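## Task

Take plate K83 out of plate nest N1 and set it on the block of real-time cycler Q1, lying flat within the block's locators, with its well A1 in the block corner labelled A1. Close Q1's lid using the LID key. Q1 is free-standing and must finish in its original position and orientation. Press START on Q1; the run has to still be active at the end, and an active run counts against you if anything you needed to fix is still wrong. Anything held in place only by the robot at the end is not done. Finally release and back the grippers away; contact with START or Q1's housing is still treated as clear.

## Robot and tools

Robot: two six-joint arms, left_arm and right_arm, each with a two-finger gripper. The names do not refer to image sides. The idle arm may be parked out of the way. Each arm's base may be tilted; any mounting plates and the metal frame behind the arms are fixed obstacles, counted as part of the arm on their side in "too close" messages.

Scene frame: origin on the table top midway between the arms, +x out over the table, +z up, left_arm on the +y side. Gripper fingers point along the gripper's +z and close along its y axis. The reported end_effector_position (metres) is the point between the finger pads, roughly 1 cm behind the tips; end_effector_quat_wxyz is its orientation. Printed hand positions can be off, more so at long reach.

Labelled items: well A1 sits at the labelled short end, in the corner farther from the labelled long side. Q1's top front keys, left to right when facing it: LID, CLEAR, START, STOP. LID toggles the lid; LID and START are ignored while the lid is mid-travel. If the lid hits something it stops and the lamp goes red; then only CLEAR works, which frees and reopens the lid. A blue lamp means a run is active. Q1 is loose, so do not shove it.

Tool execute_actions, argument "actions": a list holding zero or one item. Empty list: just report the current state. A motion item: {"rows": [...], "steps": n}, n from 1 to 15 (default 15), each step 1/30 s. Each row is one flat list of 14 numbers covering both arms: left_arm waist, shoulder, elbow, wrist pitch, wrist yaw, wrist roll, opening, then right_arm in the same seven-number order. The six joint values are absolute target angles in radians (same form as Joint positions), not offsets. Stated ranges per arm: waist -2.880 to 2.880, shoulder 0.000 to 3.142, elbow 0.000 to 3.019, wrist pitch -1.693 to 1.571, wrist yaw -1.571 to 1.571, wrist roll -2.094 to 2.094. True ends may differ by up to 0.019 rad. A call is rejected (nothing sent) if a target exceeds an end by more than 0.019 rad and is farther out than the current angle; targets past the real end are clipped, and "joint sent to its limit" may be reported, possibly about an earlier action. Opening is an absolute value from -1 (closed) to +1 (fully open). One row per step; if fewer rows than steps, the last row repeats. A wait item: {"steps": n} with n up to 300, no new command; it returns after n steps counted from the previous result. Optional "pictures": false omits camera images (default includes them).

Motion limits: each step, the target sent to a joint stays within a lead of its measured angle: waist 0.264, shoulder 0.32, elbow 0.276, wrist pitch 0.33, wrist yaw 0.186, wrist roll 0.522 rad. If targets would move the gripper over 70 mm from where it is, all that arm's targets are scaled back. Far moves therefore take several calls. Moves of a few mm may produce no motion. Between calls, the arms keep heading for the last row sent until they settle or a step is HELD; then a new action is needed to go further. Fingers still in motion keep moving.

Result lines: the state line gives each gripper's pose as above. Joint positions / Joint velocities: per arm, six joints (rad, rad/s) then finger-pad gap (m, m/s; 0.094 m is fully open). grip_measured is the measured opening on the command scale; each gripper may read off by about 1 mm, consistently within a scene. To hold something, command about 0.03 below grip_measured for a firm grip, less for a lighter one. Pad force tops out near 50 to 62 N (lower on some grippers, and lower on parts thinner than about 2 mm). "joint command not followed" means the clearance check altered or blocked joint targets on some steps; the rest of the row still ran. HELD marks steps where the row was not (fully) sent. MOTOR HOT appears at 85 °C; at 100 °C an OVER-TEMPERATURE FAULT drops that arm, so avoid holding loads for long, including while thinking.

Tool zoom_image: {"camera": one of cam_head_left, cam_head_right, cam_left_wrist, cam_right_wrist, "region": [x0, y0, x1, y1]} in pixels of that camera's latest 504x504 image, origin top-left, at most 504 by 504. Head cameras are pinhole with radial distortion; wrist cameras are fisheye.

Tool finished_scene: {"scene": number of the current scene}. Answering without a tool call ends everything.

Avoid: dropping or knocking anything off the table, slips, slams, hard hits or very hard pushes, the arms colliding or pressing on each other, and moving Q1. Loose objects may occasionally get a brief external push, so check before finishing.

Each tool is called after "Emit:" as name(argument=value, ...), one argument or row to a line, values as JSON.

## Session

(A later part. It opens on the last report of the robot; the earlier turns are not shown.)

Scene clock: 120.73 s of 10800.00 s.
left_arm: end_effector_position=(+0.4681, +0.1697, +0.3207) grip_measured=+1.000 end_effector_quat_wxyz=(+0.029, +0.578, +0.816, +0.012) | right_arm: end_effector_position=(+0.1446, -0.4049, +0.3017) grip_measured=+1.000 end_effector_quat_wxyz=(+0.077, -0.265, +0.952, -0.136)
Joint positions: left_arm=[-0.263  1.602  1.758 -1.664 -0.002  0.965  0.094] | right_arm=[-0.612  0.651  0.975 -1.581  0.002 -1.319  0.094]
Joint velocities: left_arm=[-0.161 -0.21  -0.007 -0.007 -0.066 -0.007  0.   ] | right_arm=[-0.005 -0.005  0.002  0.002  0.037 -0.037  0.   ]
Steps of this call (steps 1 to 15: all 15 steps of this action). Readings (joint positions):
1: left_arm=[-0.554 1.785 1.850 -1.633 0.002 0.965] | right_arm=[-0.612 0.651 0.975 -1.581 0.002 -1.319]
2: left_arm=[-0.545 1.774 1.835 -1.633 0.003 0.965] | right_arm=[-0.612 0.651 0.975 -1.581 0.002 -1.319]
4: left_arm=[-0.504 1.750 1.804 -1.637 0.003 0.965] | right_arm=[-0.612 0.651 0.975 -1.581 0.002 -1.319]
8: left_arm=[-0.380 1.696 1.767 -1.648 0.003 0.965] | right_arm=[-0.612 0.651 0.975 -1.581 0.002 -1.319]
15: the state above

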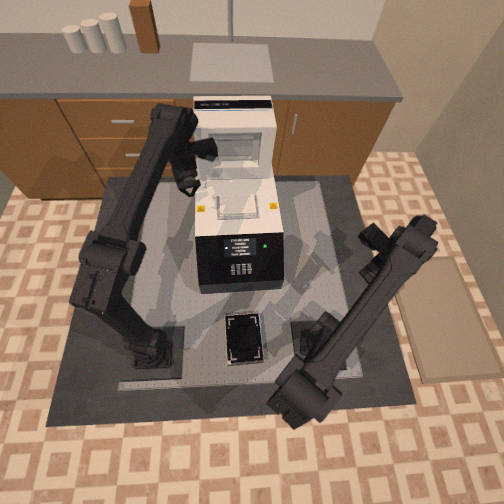

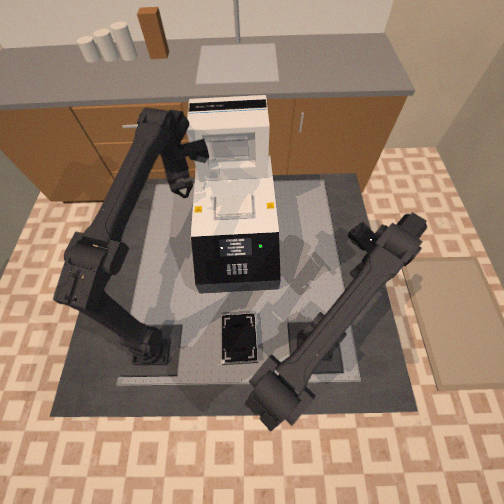

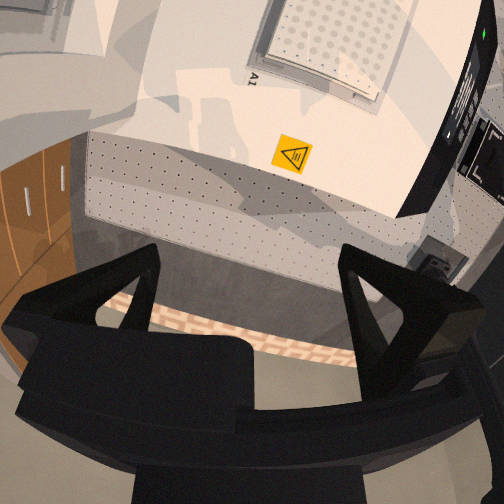

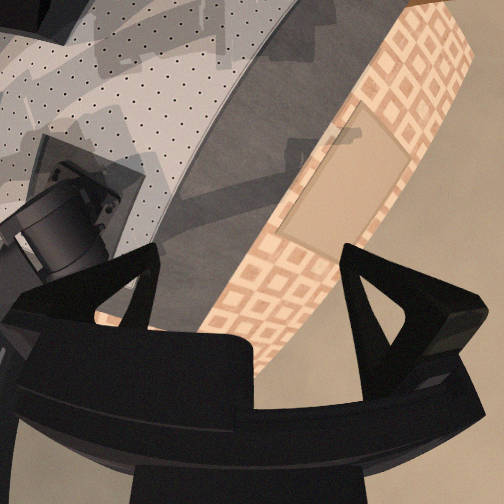

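Emit:
execute_actions(
  actions=[
    {"rows":[[-0.6,1.3,1.42,-1.66,0,0,-1,-0.6,0.64,1.0,-1.584,0,-1.319,1]]},
  ],
  pictures=false,
)

Emit:
execute_actions(
  actions=[
    {"rows":[[-0.826,1.3,1.28,-1.54,0,-0.85,-1,-0.6,0.64,1.0,-1.584,0,-1.319,1]]},
  ],
  pictures=false,
)

Emit:
execute_actions(
  actions=[
    {"rows":[[-0.826,1.36,1.13,-1.3,0,-0.85,-1,-0.6,0.64,1.0,-1.584,0,-1.319,1]]},
  ],
  pictures=false,
)

Emit:
execute_actions(
  actions=[
    {"rows":[[-0.826,1.38,1.075,-1.235,0,-0.85,-1,-0.6,0.64,1.0,-1.584,0,-1.319,1]]},
  ],
)

Scene clock: 125.07 s of 10800.00 s.
left_arm: end_effector_position=(+0.2901, +0.0827, +0.3159) grip_measured=-0.987 end_effector_quat_wxyz=(+0.019, +0.361, +0.932, -0.007) | right_arm: end_effector_position=(+0.1446, -0.4049, +0.3017) grip_measured=+1.000 end_effector_quat_wxyz=(+0.077, -0.265, +0.952, -0.136)
Joint positions: left_arm=[-0.622  1.286  1.414 -1.657  0.004  0.112  0.001] | right_arm=[-0.612  0.651  0.975 -1.581  0.002 -1.319  0.094]
Joint velocities: left_arm=[ 0.2   -0.063 -0.007 -0.002 -0.051 -0.711 -0.   ] | right_arm=[-0.005  0.015 -0.012 -0.002  0.007 -0.037  0.   ]
Steps of this call (steps 1 to 30: the robot went on to your last target; steps 31 to 90: nothing new was sent; then 0.83 s passed at rest; steps 91 to 105: all 15 steps of this action). Readings (joint positions):
91: left_arm=[-0.305 1.584 1.738 -1.660 -0.004 0.928] | right_arm=[-0.612 0.651 0.975 -1.581 0.002 -1.319]
92: left_arm=[-0.318 1.561 1.695 -1.657 -0.005 0.884] | right_arm=[-0.612 0.651 0.975 -1.581 0.002 -1.319]
94: left_arm=[-0.371 1.506 1.599 -1.657 -0.005 0.793] | right_arm=[-0.612 0.651 0.975 -1.581 0.002 -1.319]
98: left_arm=[-0.540 1.390 1.447 -1.657 -0.002 0.491] | right_arm=[-0.612 0.651 0.975 -1.581 0.002 -1.319]
105: the state above

Scene clock: 125.57 s of 10800.00 s.
left_arm: end_effector_position=(+0.2345, +0.0285, +0.2521) grip_measured=-0.987 end_effector_quat_wxyz=(-0.011, +0.027, +1.000, +0.010) | right_arm: end_effector_position=(+0.1446, -0.4049, +0.3017) grip_measured=+1.000 end_effector_quat_wxyz=(+0.077, -0.265, +0.952, -0.136)
Joint positions: left_arm=[-0.834  1.311  1.269 -1.558  0.003 -0.784  0.001] | right_arm=[-0.612  0.651  0.975 -1.581  0.002 -1.319  0.094]
Joint velocities: left_arm=[ 0.024 -0.005  0.002  0.007 -0.037 -0.388 -0.001] | right_arm=[-0.024 -0.005  0.002  0.007 -0.066  0.051  0.   ]
Steps of this call (steps 1 to 15: all 15 steps of this action). Readings (joint positions):
1: left_arm=[-0.629 1.283 1.399 -1.640 -0.004 0.042] | right_arm=[-0.612 0.651 0.975 -1.581 0.002 -1.319]
2: left_arm=[-0.652 1.277 1.373 -1.614 -0.005 -0.037] | right_arm=[-0.612 0.651 0.975 -1.581 0.002 -1.319]
4: left_arm=[-0.734 1.278 1.318 -1.580 -0.005 -0.225] | right_arm=[-0.612 0.651 0.975 -1.581 0.002 -1.319]
8: left_arm=[-0.850 1.307 1.270 -1.562 0.003 -0.573] | right_arm=[-0.612 0.651 0.975 -1.581 0.002 -1.319]
15: the state above

Scene clock: 126.07 s of 10800.00 s.
left_arm: end_effector_position=(+0.2469, +0.0153, +0.1716) grip_measured=-0.987 end_effector_quat_wxyz=(-0.003, +0.000, +1.000, +0.002) | right_arm: end_effector_position=(+0.1446, -0.4049, +0.3017) grip_measured=+1.000 end_effector_quat_wxyz=(+0.077, -0.265, +0.952, -0.136)
Joint positions: left_arm=[-0.834  1.376  1.117 -1.318  0.002 -0.838  0.001] | right_arm=[-0.612  0.651  0.975 -1.581  0.002 -1.319  0.094]
Joint velocities: left_arm=[-0.024 -0.015  0.012 -0.007 -0.051  0.007  0.001] | right_arm=[-0.005 -0.015 -0.012 -0.002 -0.037  0.007  0.   ]
Steps of this call (steps 1 to 15: all 15 steps of this action). Readings (joint positions):
1: left_arm=[-0.834 1.309 1.248 -1.509 0.002 -0.796] | right_arm=[-0.612 0.651 0.975 -1.581 0.002 -1.319]
2: left_arm=[-0.834 1.303 1.216 -1.433 0.002 -0.804] | right_arm=[-0.612 0.651 0.975 -1.581 0.002 -1.319]
4: left_arm=[-0.834 1.318 1.158 -1.354 0.002 -0.817] | right_arm=[-0.612 0.651 0.975 -1.581 0.002 -1.319]
8: left_arm=[-0.834 1.371 1.118 -1.325 0.002 -0.830] | right_arm=[-0.612 0.651 0.975 -1.581 0.002 -1.319]
15: the state above

Scene clock: 126.57 s of 10800.00 s.
left_arm: end_effector_position=(+0.2466, +0.0157, +0.1549) grip_measured=-0.987 end_effector_quat_wxyz=(+0.003, -0.001, +1.000, -0.005) | right_arm: end_effector_position=(+0.1446, -0.4049, +0.3017) grip_measured=+1.000 end_effector_quat_wxyz=(+0.077, -0.265, +0.952, -0.136)
Joint positions: left_arm=[-0.834  1.375  1.071 -1.254  0.002 -0.839  0.001] | right_arm=[-0.612  0.651  0.975 -1.581  0.002 -1.319  0.094]
Joint velocities: left_arm=[-0.015 -0.005 -0.007  0.002  0.051 -0.051  0.001] | right_arm=[-0.005 -0.005 -0.022  0.007  0.022 -0.007  0.   ]
Steps of this call (steps 1 to 15: all 15 steps of this action). Readings (joint positions):
1: left_arm=[-0.834 1.376 1.111 -1.304 0.002 -0.838] | right_arm=[-0.612 0.651 0.975 -1.581 0.002 -1.319]
2: left_arm=[-0.834 1.375 1.102 -1.283 0.002 -0.838] | right_arm=[-0.612 0.651 0.975 -1.581 0.002 -1.319]
4: left_arm=[-0.834 1.375 1.083 -1.261 0.002 -0.839] | right_arm=[-0.612 0.651 0.975 -1.581 0.002 -1.319]
8: left_arm=[-0.834 1.375 1.071 -1.257 0.002 -0.839] | right_arm=[-0.612 0.651 0.975 -1.581 0.002 -1.319]
15: the state above

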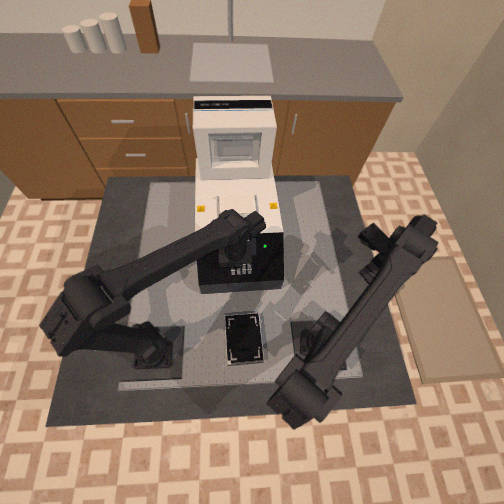

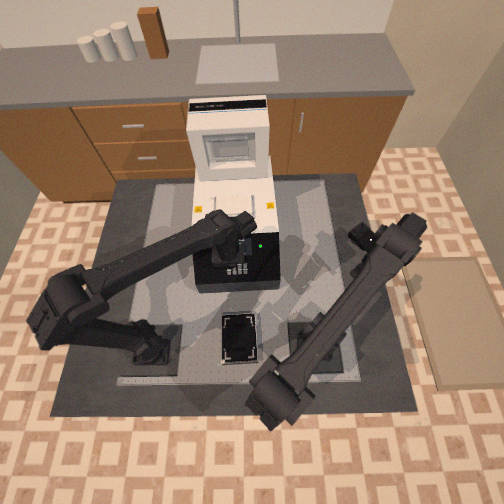

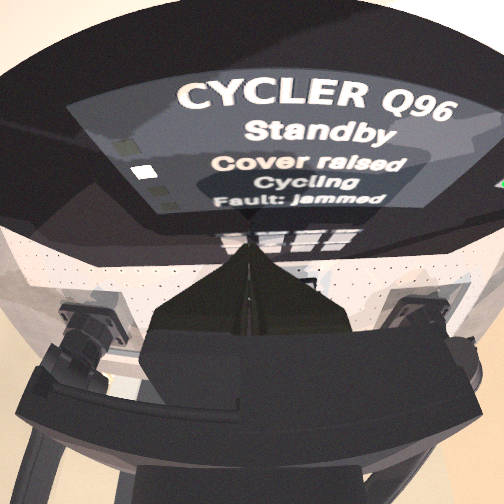

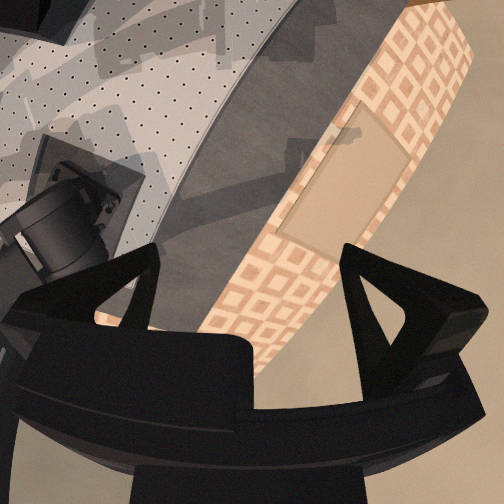

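Emit:
execute_actions(
  actions=[
    {"rows":[[-0.826,1.38,1.05,-1.235,0,-0.85,-1,-0.6,0.64,1.0,-1.584,0,-1.319,1],[-0.826,1.38,1.04,-1.235,0,-0.85,-1,-0.6,0.64,1.0,-1.584,0,-1.319,1],[-0.826,1.38,1.025,-1.235,0,-0.85,-1,-0.6,0.64,1.0,-1.584,0,-1.319,1]],"steps":12},
  ],
  pictures=false,
)

Emit:
execute_actions(
  actions=[
    {"rows":[[-0.826,1.36,1.14,-1.3,0,-0.85,-1,-0.6,0.64,1.0,-1.584,0,-1.319,1]],"steps":10},
  ],
)

Emit:
execute_actions(
  actions=[
    {"rows":[[-0.89,1.43,1.24,-1.33,0,-0.905,-1,-0.6,0.64,1.0,-1.584,0,-1.319,1]]},
  ],
  pictures=false,
)

Emit:
execute_actions(
  actions=[
    {"rows":[[-0.89,1.455,1.16,-1.245,0,-0.905,-1,-0.6,0.64,1.0,-1.584,0,-1.319,1]]},
  ],
  pictures=false,
)

Emit:
execute_actions(
  actions=[
    {"steps":90},
  ],
)

Scene clock: 131.07 s of 10800.00 s.
left_arm: end_effector_position=(+0.2374, +0.0242, +0.1420) grip_measured=-0.987 end_effector_quat_wxyz=(-0.009, -0.001, +1.000, +0.004) | right_arm: end_effector_position=(+0.1446, -0.4049, +0.3017) grip_measured=+1.000 end_effector_quat_wxyz=(+0.077, -0.265, +0.952, -0.136)
Joint positions: left_arm=[-0.834  1.374  1.034 -1.249  0.008 -0.84   0.001] | right_arm=[-0.612  0.651  0.975 -1.581  0.002 -1.319  0.094]
Joint velocities: left_arm=[-0.005 -0.015  0.007 -0.017 -0.081  0.007 -0.   ] | right_arm=[ 0.005  0.005  0.002  0.002 -0.037 -0.125  0.   ]
Steps of this call (steps 1 to 15: the robot went on to your last target; steps 16 to 90: nothing new was sent; then 1.10 s passed at rest; steps 91 to 102: all 12 steps of this action). Readings (joint positions):
91: left_arm=[-0.834 1.375 1.069 -1.253 0.002 -0.839] | right_arm=[-0.612 0.651 0.975 -1.581 0.002 -1.319]
92: left_arm=[-0.834 1.375 1.063 -1.251 0.002 -0.839] | right_arm=[-0.612 0.651 0.975 -1.581 0.002 -1.319]
94: left_arm=[-0.834 1.375 1.044 -1.249 0.002 -0.839] | right_arm=[-0.612 0.651 0.975 -1.581 0.002 -1.319]
98: left_arm=[-0.834 1.374 1.034 -1.249 0.008 -0.840] | right_arm=[-0.612 0.651 0.975 -1.581 0.002 -1.319]
102: the state above

Scene clock: 131.40 s of 10800.00 s.
left_arm: end_effector_position=(+0.2480, +0.0137, +0.1651) grip_measured=-0.987 end_effector_quat_wxyz=(+0.003, -0.001, +1.000, -0.006) | right_arm: end_effector_position=(+0.1446, -0.4049, +0.3017) grip_measured=+1.000 end_effector_quat_wxyz=(+0.077, -0.265, +0.952, -0.136)
Joint positions: left_arm=[-0.834  1.374  1.097 -1.282  0.003 -0.84   0.001] | right_arm=[-0.612  0.651  0.975 -1.581  0.002 -1.319  0.094]
Joint velocities: left_arm=[ 0.005  0.005 -0.002 -0.037  0.037 -0.022  0.001] | right_arm=[-0.015 -0.005 -0.007  0.017 -0.007  0.037  0.   ]
Steps of this call (steps 1 to 10: all 10 steps of this action). Readings (joint positions):
1: left_arm=[-0.834 1.374 1.040 -1.259 0.007 -0.840] | right_arm=[-0.612 0.651 0.975 -1.581 0.002 -1.319]
2: left_arm=[-0.834 1.375 1.050 -1.270 0.005 -0.840] | right_arm=[-0.612 0.651 0.975 -1.581 0.002 -1.319]
4: left_arm=[-0.834 1.374 1.073 -1.281 0.004 -0.840] | right_arm=[-0.612 0.651 0.975 -1.581 0.002 -1.319]
8: left_arm=[-0.834 1.374 1.097 -1.281 0.003 -0.840] | right_arm=[-0.612 0.651 0.975 -1.581 0.002 -1.319]
10: the state above

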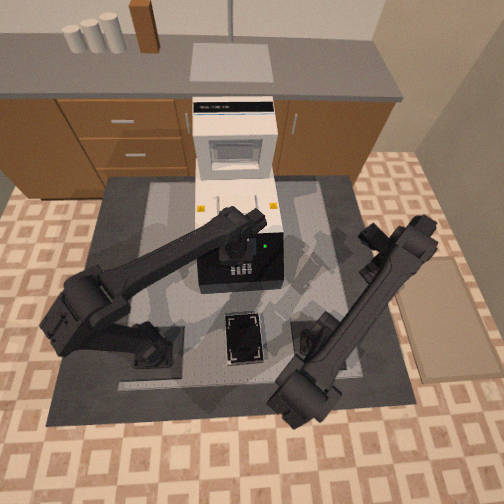

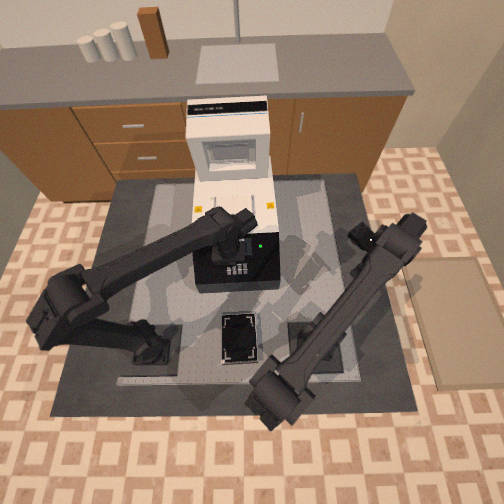

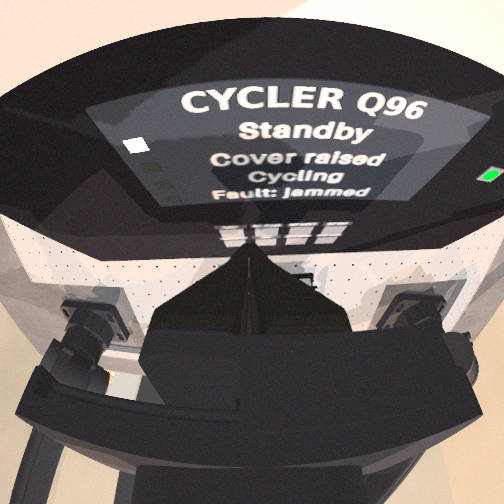

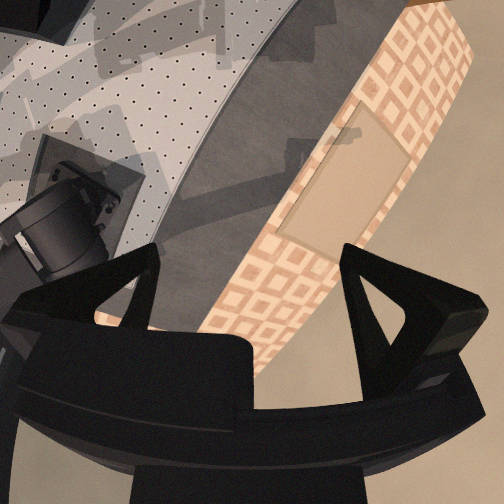

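Scene clock: 131.90 s of 10800.00 s.
left_arm: end_effector_position=(+0.2500, -0.0225, +0.1839) grip_measured=-0.987 end_effector_quat_wxyz=(+0.009, +0.001, +1.000, -0.013) | right_arm: end_effector_position=(+0.1446, -0.4049, +0.3017) grip_measured=+1.000 end_effector_quat_wxyz=(+0.077, -0.265, +0.952, -0.136)
Joint positions: left_arm=[-0.889  1.424  1.198 -1.314  0.001 -0.892  0.001] | right_arm=[-0.612  0.651  0.975 -1.581  0.002 -1.319  0.094]
Joint velocities: left_arm=[-0.005  0.005 -0.017 -0.002 -0.022 -0.022  0.001] | right_arm=[-0.015  0.005 -0.002  0.002 -0.007  0.066  0.   ]
Steps of this call (steps 1 to 15: all 15 steps of this action). Readings (joint positions):
1: left_arm=[-0.837 1.379 1.107 -1.293 0.002 -0.850] | right_arm=[-0.612 0.651 0.975 -1.581 0.002 -1.319]
2: left_arm=[-0.845 1.390 1.127 -1.307 0.001 -0.859] | right_arm=[-0.612 0.651 0.975 -1.581 0.002 -1.319]
4: left_arm=[-0.866 1.413 1.171 -1.312 0.001 -0.872] | right_arm=[-0.612 0.651 0.975 -1.581 0.002 -1.319]
8: left_arm=[-0.889 1.424 1.198 -1.312 0.001 -0.884] | right_arm=[-0.612 0.651 0.975 -1.581 0.002 -1.319]
15: the state above

Scene clock: 132.40 s of 10800.00 s.
left_arm: end_effector_position=(+0.2493, -0.0217, +0.1577) grip_measured=-0.987 end_effector_quat_wxyz=(+0.003, -0.000, +1.000, -0.005) | right_arm: end_effector_position=(+0.1446, -0.4049, +0.3017) grip_measured=+1.000 end_effector_quat_wxyz=(+0.077, -0.265, +0.952, -0.136)
Joint positions: left_arm=[-0.889  1.452  1.156 -1.264  0.001 -0.895  0.001] | right_arm=[-0.612  0.651  0.975 -1.581  0.002 -1.319  0.094]
Joint velocities: left_arm=[-0.005  0.005 -0.002  0.007 -0.022  0.037  0.001] | right_arm=[-0.005 -0.015 -0.002  0.007  0.081  0.051  0.   ]
Steps of this call (steps 1 to 15: all 15 steps of this action). Readings (joint positions):
1: left_arm=[-0.889 1.425 1.193 -1.302 0.001 -0.893] | right_arm=[-0.612 0.651 0.975 -1.581 0.002 -1.319]
2: left_arm=[-0.889 1.425 1.186 -1.286 0.001 -0.893] | right_arm=[-0.612 0.651 0.975 -1.581 0.002 -1.319]
4: left_arm=[-0.889 1.432 1.170 -1.270 0.001 -0.894] | right_arm=[-0.612 0.651 0.975 -1.581 0.002 -1.319]
8: left_arm=[-0.889 1.449 1.157 -1.266 0.001 -0.894] | right_arm=[-0.612 0.651 0.975 -1.581 0.002 -1.319]
15: the state above

Scene clock: 135.40 s of 10800.00 s.
left_arm: end_effector_position=(+0.2493, -0.0217, +0.1577) grip_measured=-0.987 end_effector_quat_wxyz=(+0.003, -0.000, +1.000, -0.005) | right_arm: end_effector_position=(+0.1446, -0.4049, +0.3017) grip_measured=+1.000 end_effector_quat_wxyz=(+0.077, -0.265, +0.952, -0.136)
Joint positions: left_arm=[-0.889  1.452  1.156 -1.264  0.001 -0.895  0.001] | right_arm=[-0.612  0.651  0.975 -1.581  0.002 -1.319  0.094]
Joint velocities: left_arm=[-0.005 -0.005 -0.007 -0.012 -0.051 -0.066 -0.   ] | right_arm=[-0.005  0.005  0.012 -0.027 -0.022  0.066  0.   ]
Steps of this call (steps 1 to 15: the robot went on to your last target; steps 16 to 90: nothing new was sent). Readings (joint positions):
1: left_arm=[-0.889 1.452 1.156 -1.264 0.001 -0.895] | right_arm=[-0.612 0.651 0.975 -1.581 0.002 -1.319]
2: left_arm=[-0.889 1.452 1.156 -1.264 0.001 -0.895] | right_arm=[-0.612 0.651 0.975 -1.581 0.002 -1.319]
4: left_arm=[-0.889 1.452 1.156 -1.264 0.001 -0.895] | right_arm=[-0.612 0.651 0.975 -1.581 0.002 -1.319]
8: left_arm=[-0.889 1.452 1.156 -1.264 0.001 -0.895] | right_arm=[-0.612 0.651 0.975 -1.581 0.002 -1.319]
90: the state above
All arms were judged still, so your last target was given up. Only a new action makes them travel on or press farther. Fingers that are still opening or closing keep moving.

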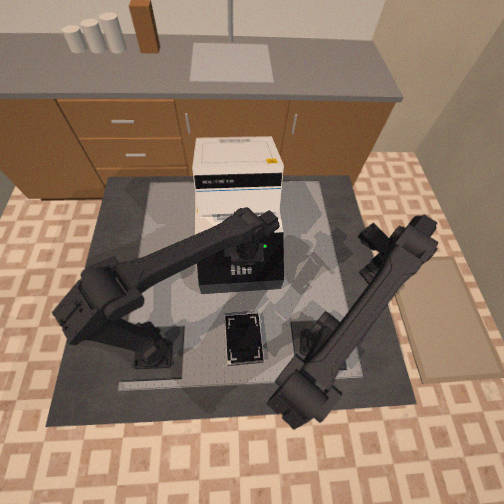

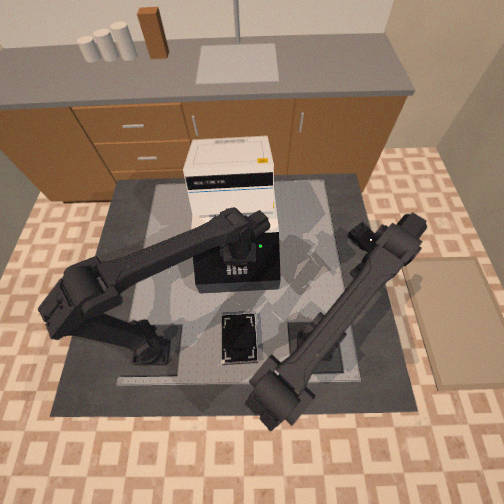

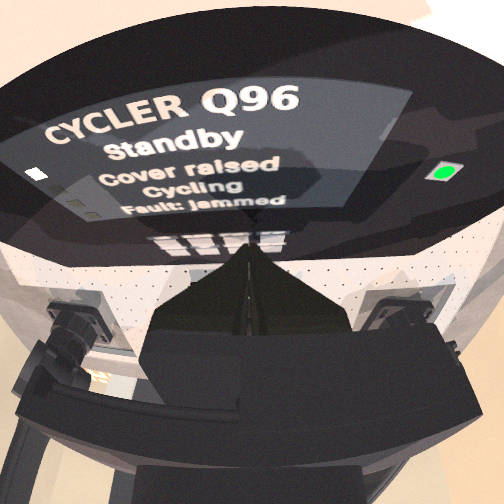

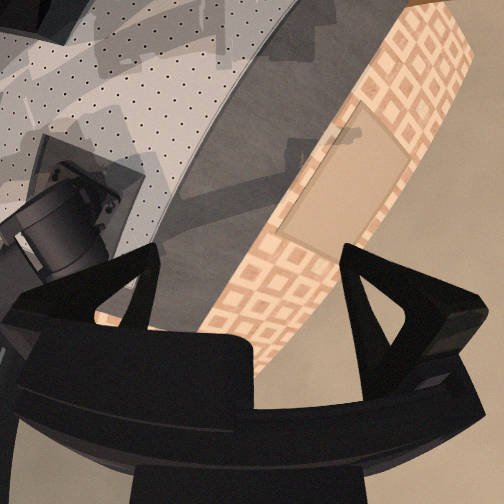

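Emit:
execute_actions(
  actions=[
    {"steps":75},
  ],
)

Emit:
execute_actions(
  actions=[
    {"rows":[[-0.89,1.455,1.135,-1.245,0,-0.905,-1,-0.6,0.64,1.0,-1.584,0,-1.319,1],[-0.89,1.455,1.12,-1.245,0,-0.905,-1,-0.6,0.64,1.0,-1.584,0,-1.319,1],[-0.89,1.455,1.105,-1.245,0,-0.905,-1,-0.6,0.64,1.0,-1.584,0,-1.319,1]],"steps":12},
  ],
  pictures=false,
)

Emit:
execute_actions(
  actions=[
    {"rows":[[-0.89,1.3,1.2,-1.4,0,-0.905,-1,-0.6,0.64,1.0,-1.584,0,-1.319,1]]},
  ],
)

Scene clock: 137.90 s of 10800.00 s.
left_arm: end_effector_position=(+0.2493, -0.0217, +0.1577) grip_measured=-0.987 end_effector_quat_wxyz=(+0.003, -0.000, +1.000, -0.005) | right_arm: end_effector_position=(+0.1446, -0.4049, +0.3017) grip_measured=+1.000 end_effector_quat_wxyz=(+0.077, -0.265, +0.952, -0.136)
Joint positions: left_arm=[-0.889  1.452  1.156 -1.264  0.001 -0.895  0.001] | right_arm=[-0.612  0.651  0.975 -1.581  0.002 -1.319  0.094]
Joint velocities: left_arm=[-0.005 -0.015  0.002  0.007 -0.037 -0.007 -0.   ] | right_arm=[-0.024 -0.015 -0.002 -0.002 -0.037 -0.037  0.   ]
Steps of this call (steps 1 to 75: nothing new was sent). Readings (joint positions):
1: left_arm=[-0.889 1.452 1.156 -1.264 0.001 -0.895] | right_arm=[-0.612 0.651 0.975 -1.581 0.002 -1.319]
2: left_arm=[-0.889 1.452 1.156 -1.264 0.001 -0.895] | right_arm=[-0.612 0.651 0.975 -1.581 0.002 -1.319]
4: left_arm=[-0.889 1.452 1.156 -1.264 0.001 -0.895] | right_arm=[-0.612 0.651 0.975 -1.581 0.002 -1.319]
8: left_arm=[-0.889 1.452 1.156 -1.264 0.001 -0.895] | right_arm=[-0.612 0.651 0.975 -1.581 0.002 -1.319]
75: the state above

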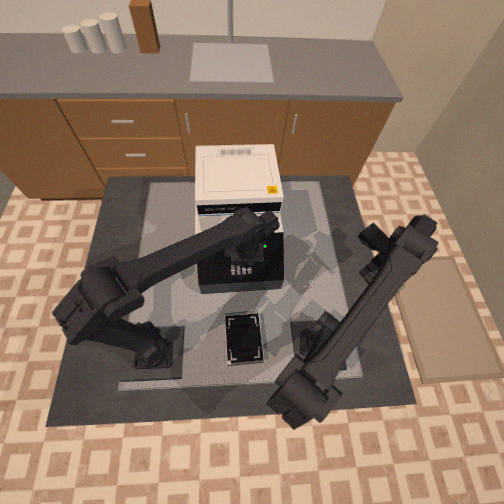

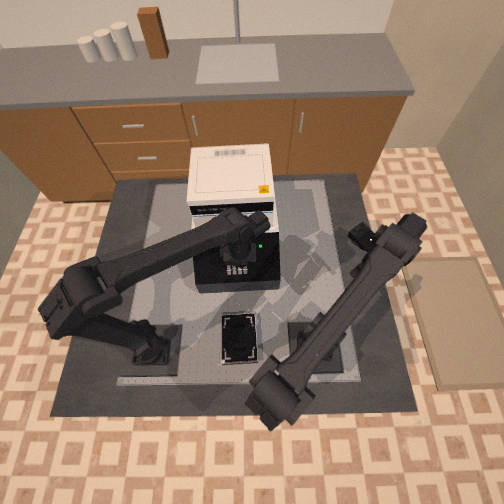

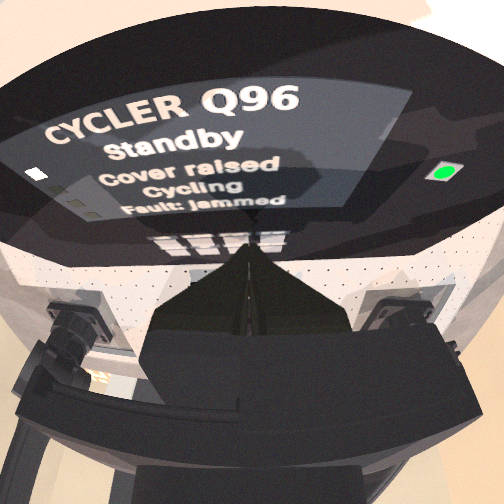

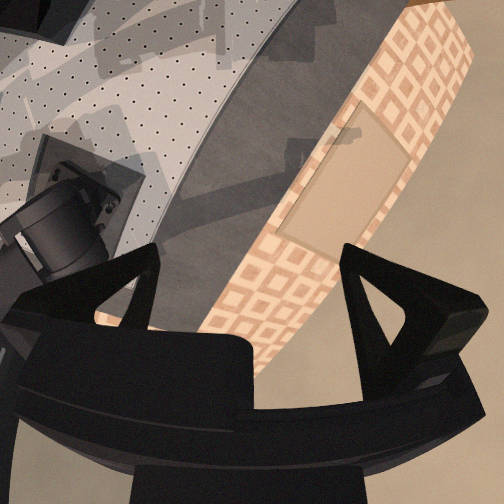

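Scene clock: 138.30 s of 10800.00 s.
left_arm: end_effector_position=(+0.2385, -0.0111, +0.1418) grip_measured=-0.988 end_effector_quat_wxyz=(-0.012, +0.000, +1.000, +0.008) | right_arm: end_effector_position=(+0.1446, -0.4049, +0.3017) grip_measured=+1.000 end_effector_quat_wxyz=(+0.077, -0.265, +0.952, -0.136)
Joint positions: left_arm=[-0.891  1.451  1.112 -1.259  0.008 -0.895  0.001] | right_arm=[-0.612  0.651  0.975 -1.581  0.002 -1.319  0.094]
Joint velocities: left_arm=[-0.005 -0.005 -0.002 -0.007 -0.022 -0.022 -0.001] | right_arm=[-0.005  0.005  0.007 -0.012 -0.007 -0.095  0.   ]
Steps of this call (steps 1 to 12: all 12 steps of this action). Readings (joint positions):
1: left_arm=[-0.889 1.452 1.154 -1.262 0.001 -0.895] | right_arm=[-0.612 0.651 0.975 -1.581 0.002 -1.319]
2: left_arm=[-0.889 1.452 1.148 -1.261 0.001 -0.895] | right_arm=[-0.612 0.651 0.975 -1.581 0.002 -1.319]
4: left_arm=[-0.889 1.452 1.127 -1.259 0.001 -0.895] | right_arm=[-0.612 0.651 0.975 -1.581 0.002 -1.319]
8: left_arm=[-0.891 1.451 1.113 -1.259 0.008 -0.895] | right_arm=[-0.612 0.651 0.975 -1.581 0.002 -1.319]
12: the state above

Scene clock: 138.80 s of 10800.00 s.
left_arm: end_effector_position=(+0.2260, +0.0061, +0.2220) grip_measured=-0.988 end_effector_quat_wxyz=(+0.020, +0.000, +0.999, -0.027) | right_arm: end_effector_position=(+0.1446, -0.4049, +0.3017) grip_measured=+1.000 end_effector_quat_wxyz=(+0.077, -0.265, +0.952, -0.136)
Joint positions: left_arm=[-0.891  1.287  1.167 -1.384  0.003 -0.895  0.001] | right_arm=[-0.612  0.651  0.975 -1.581  0.002 -1.319  0.094]
Joint velocities: left_arm=[-0.005  0.034  0.022 -0.017  0.022  0.037  0.   ] | right_arm=[ 0.005 -0.005  0.012 -0.017 -0.037  0.022  0.   ]
Steps of this call (steps 1 to 15: all 15 steps of this action). Readings (joint positions):
1: left_arm=[-0.891 1.445 1.115 -1.276 0.008 -0.895] | right_arm=[-0.612 0.651 0.975 -1.581 0.002 -1.319]
2: left_arm=[-0.891 1.434 1.115 -1.304 0.006 -0.895] | right_arm=[-0.612 0.651 0.975 -1.581 0.002 -1.319]
4: left_arm=[-0.891 1.393 1.116 -1.349 0.005 -0.895] | right_arm=[-0.612 0.651 0.975 -1.581 0.002 -1.319]
8: left_arm=[-0.891 1.307 1.146 -1.382 0.003 -0.895] | right_arm=[-0.612 0.651 0.975 -1.581 0.002 -1.319]
15: the state above

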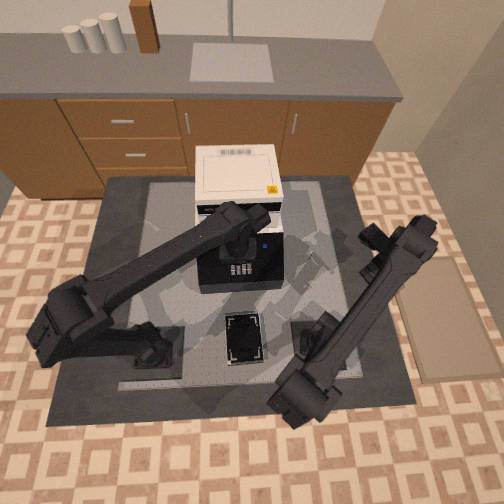

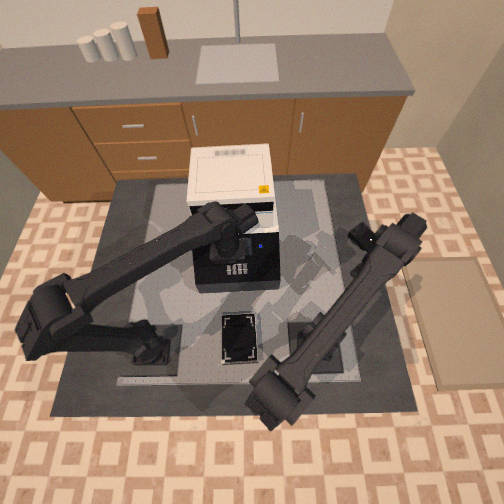

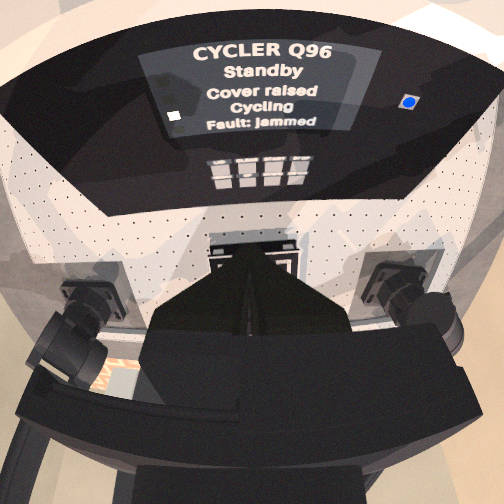

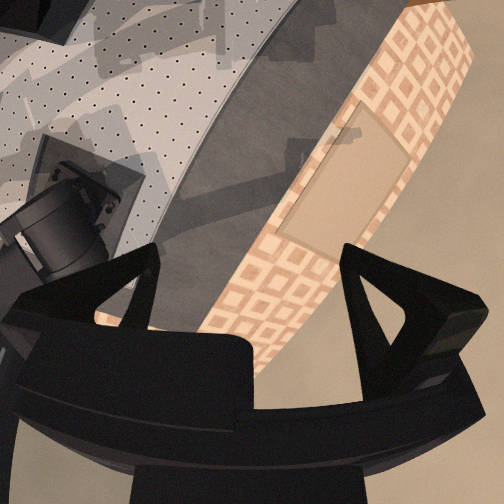

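Emit:
finished_scene(
  scene=1,
)

The scene is finished: the task was done.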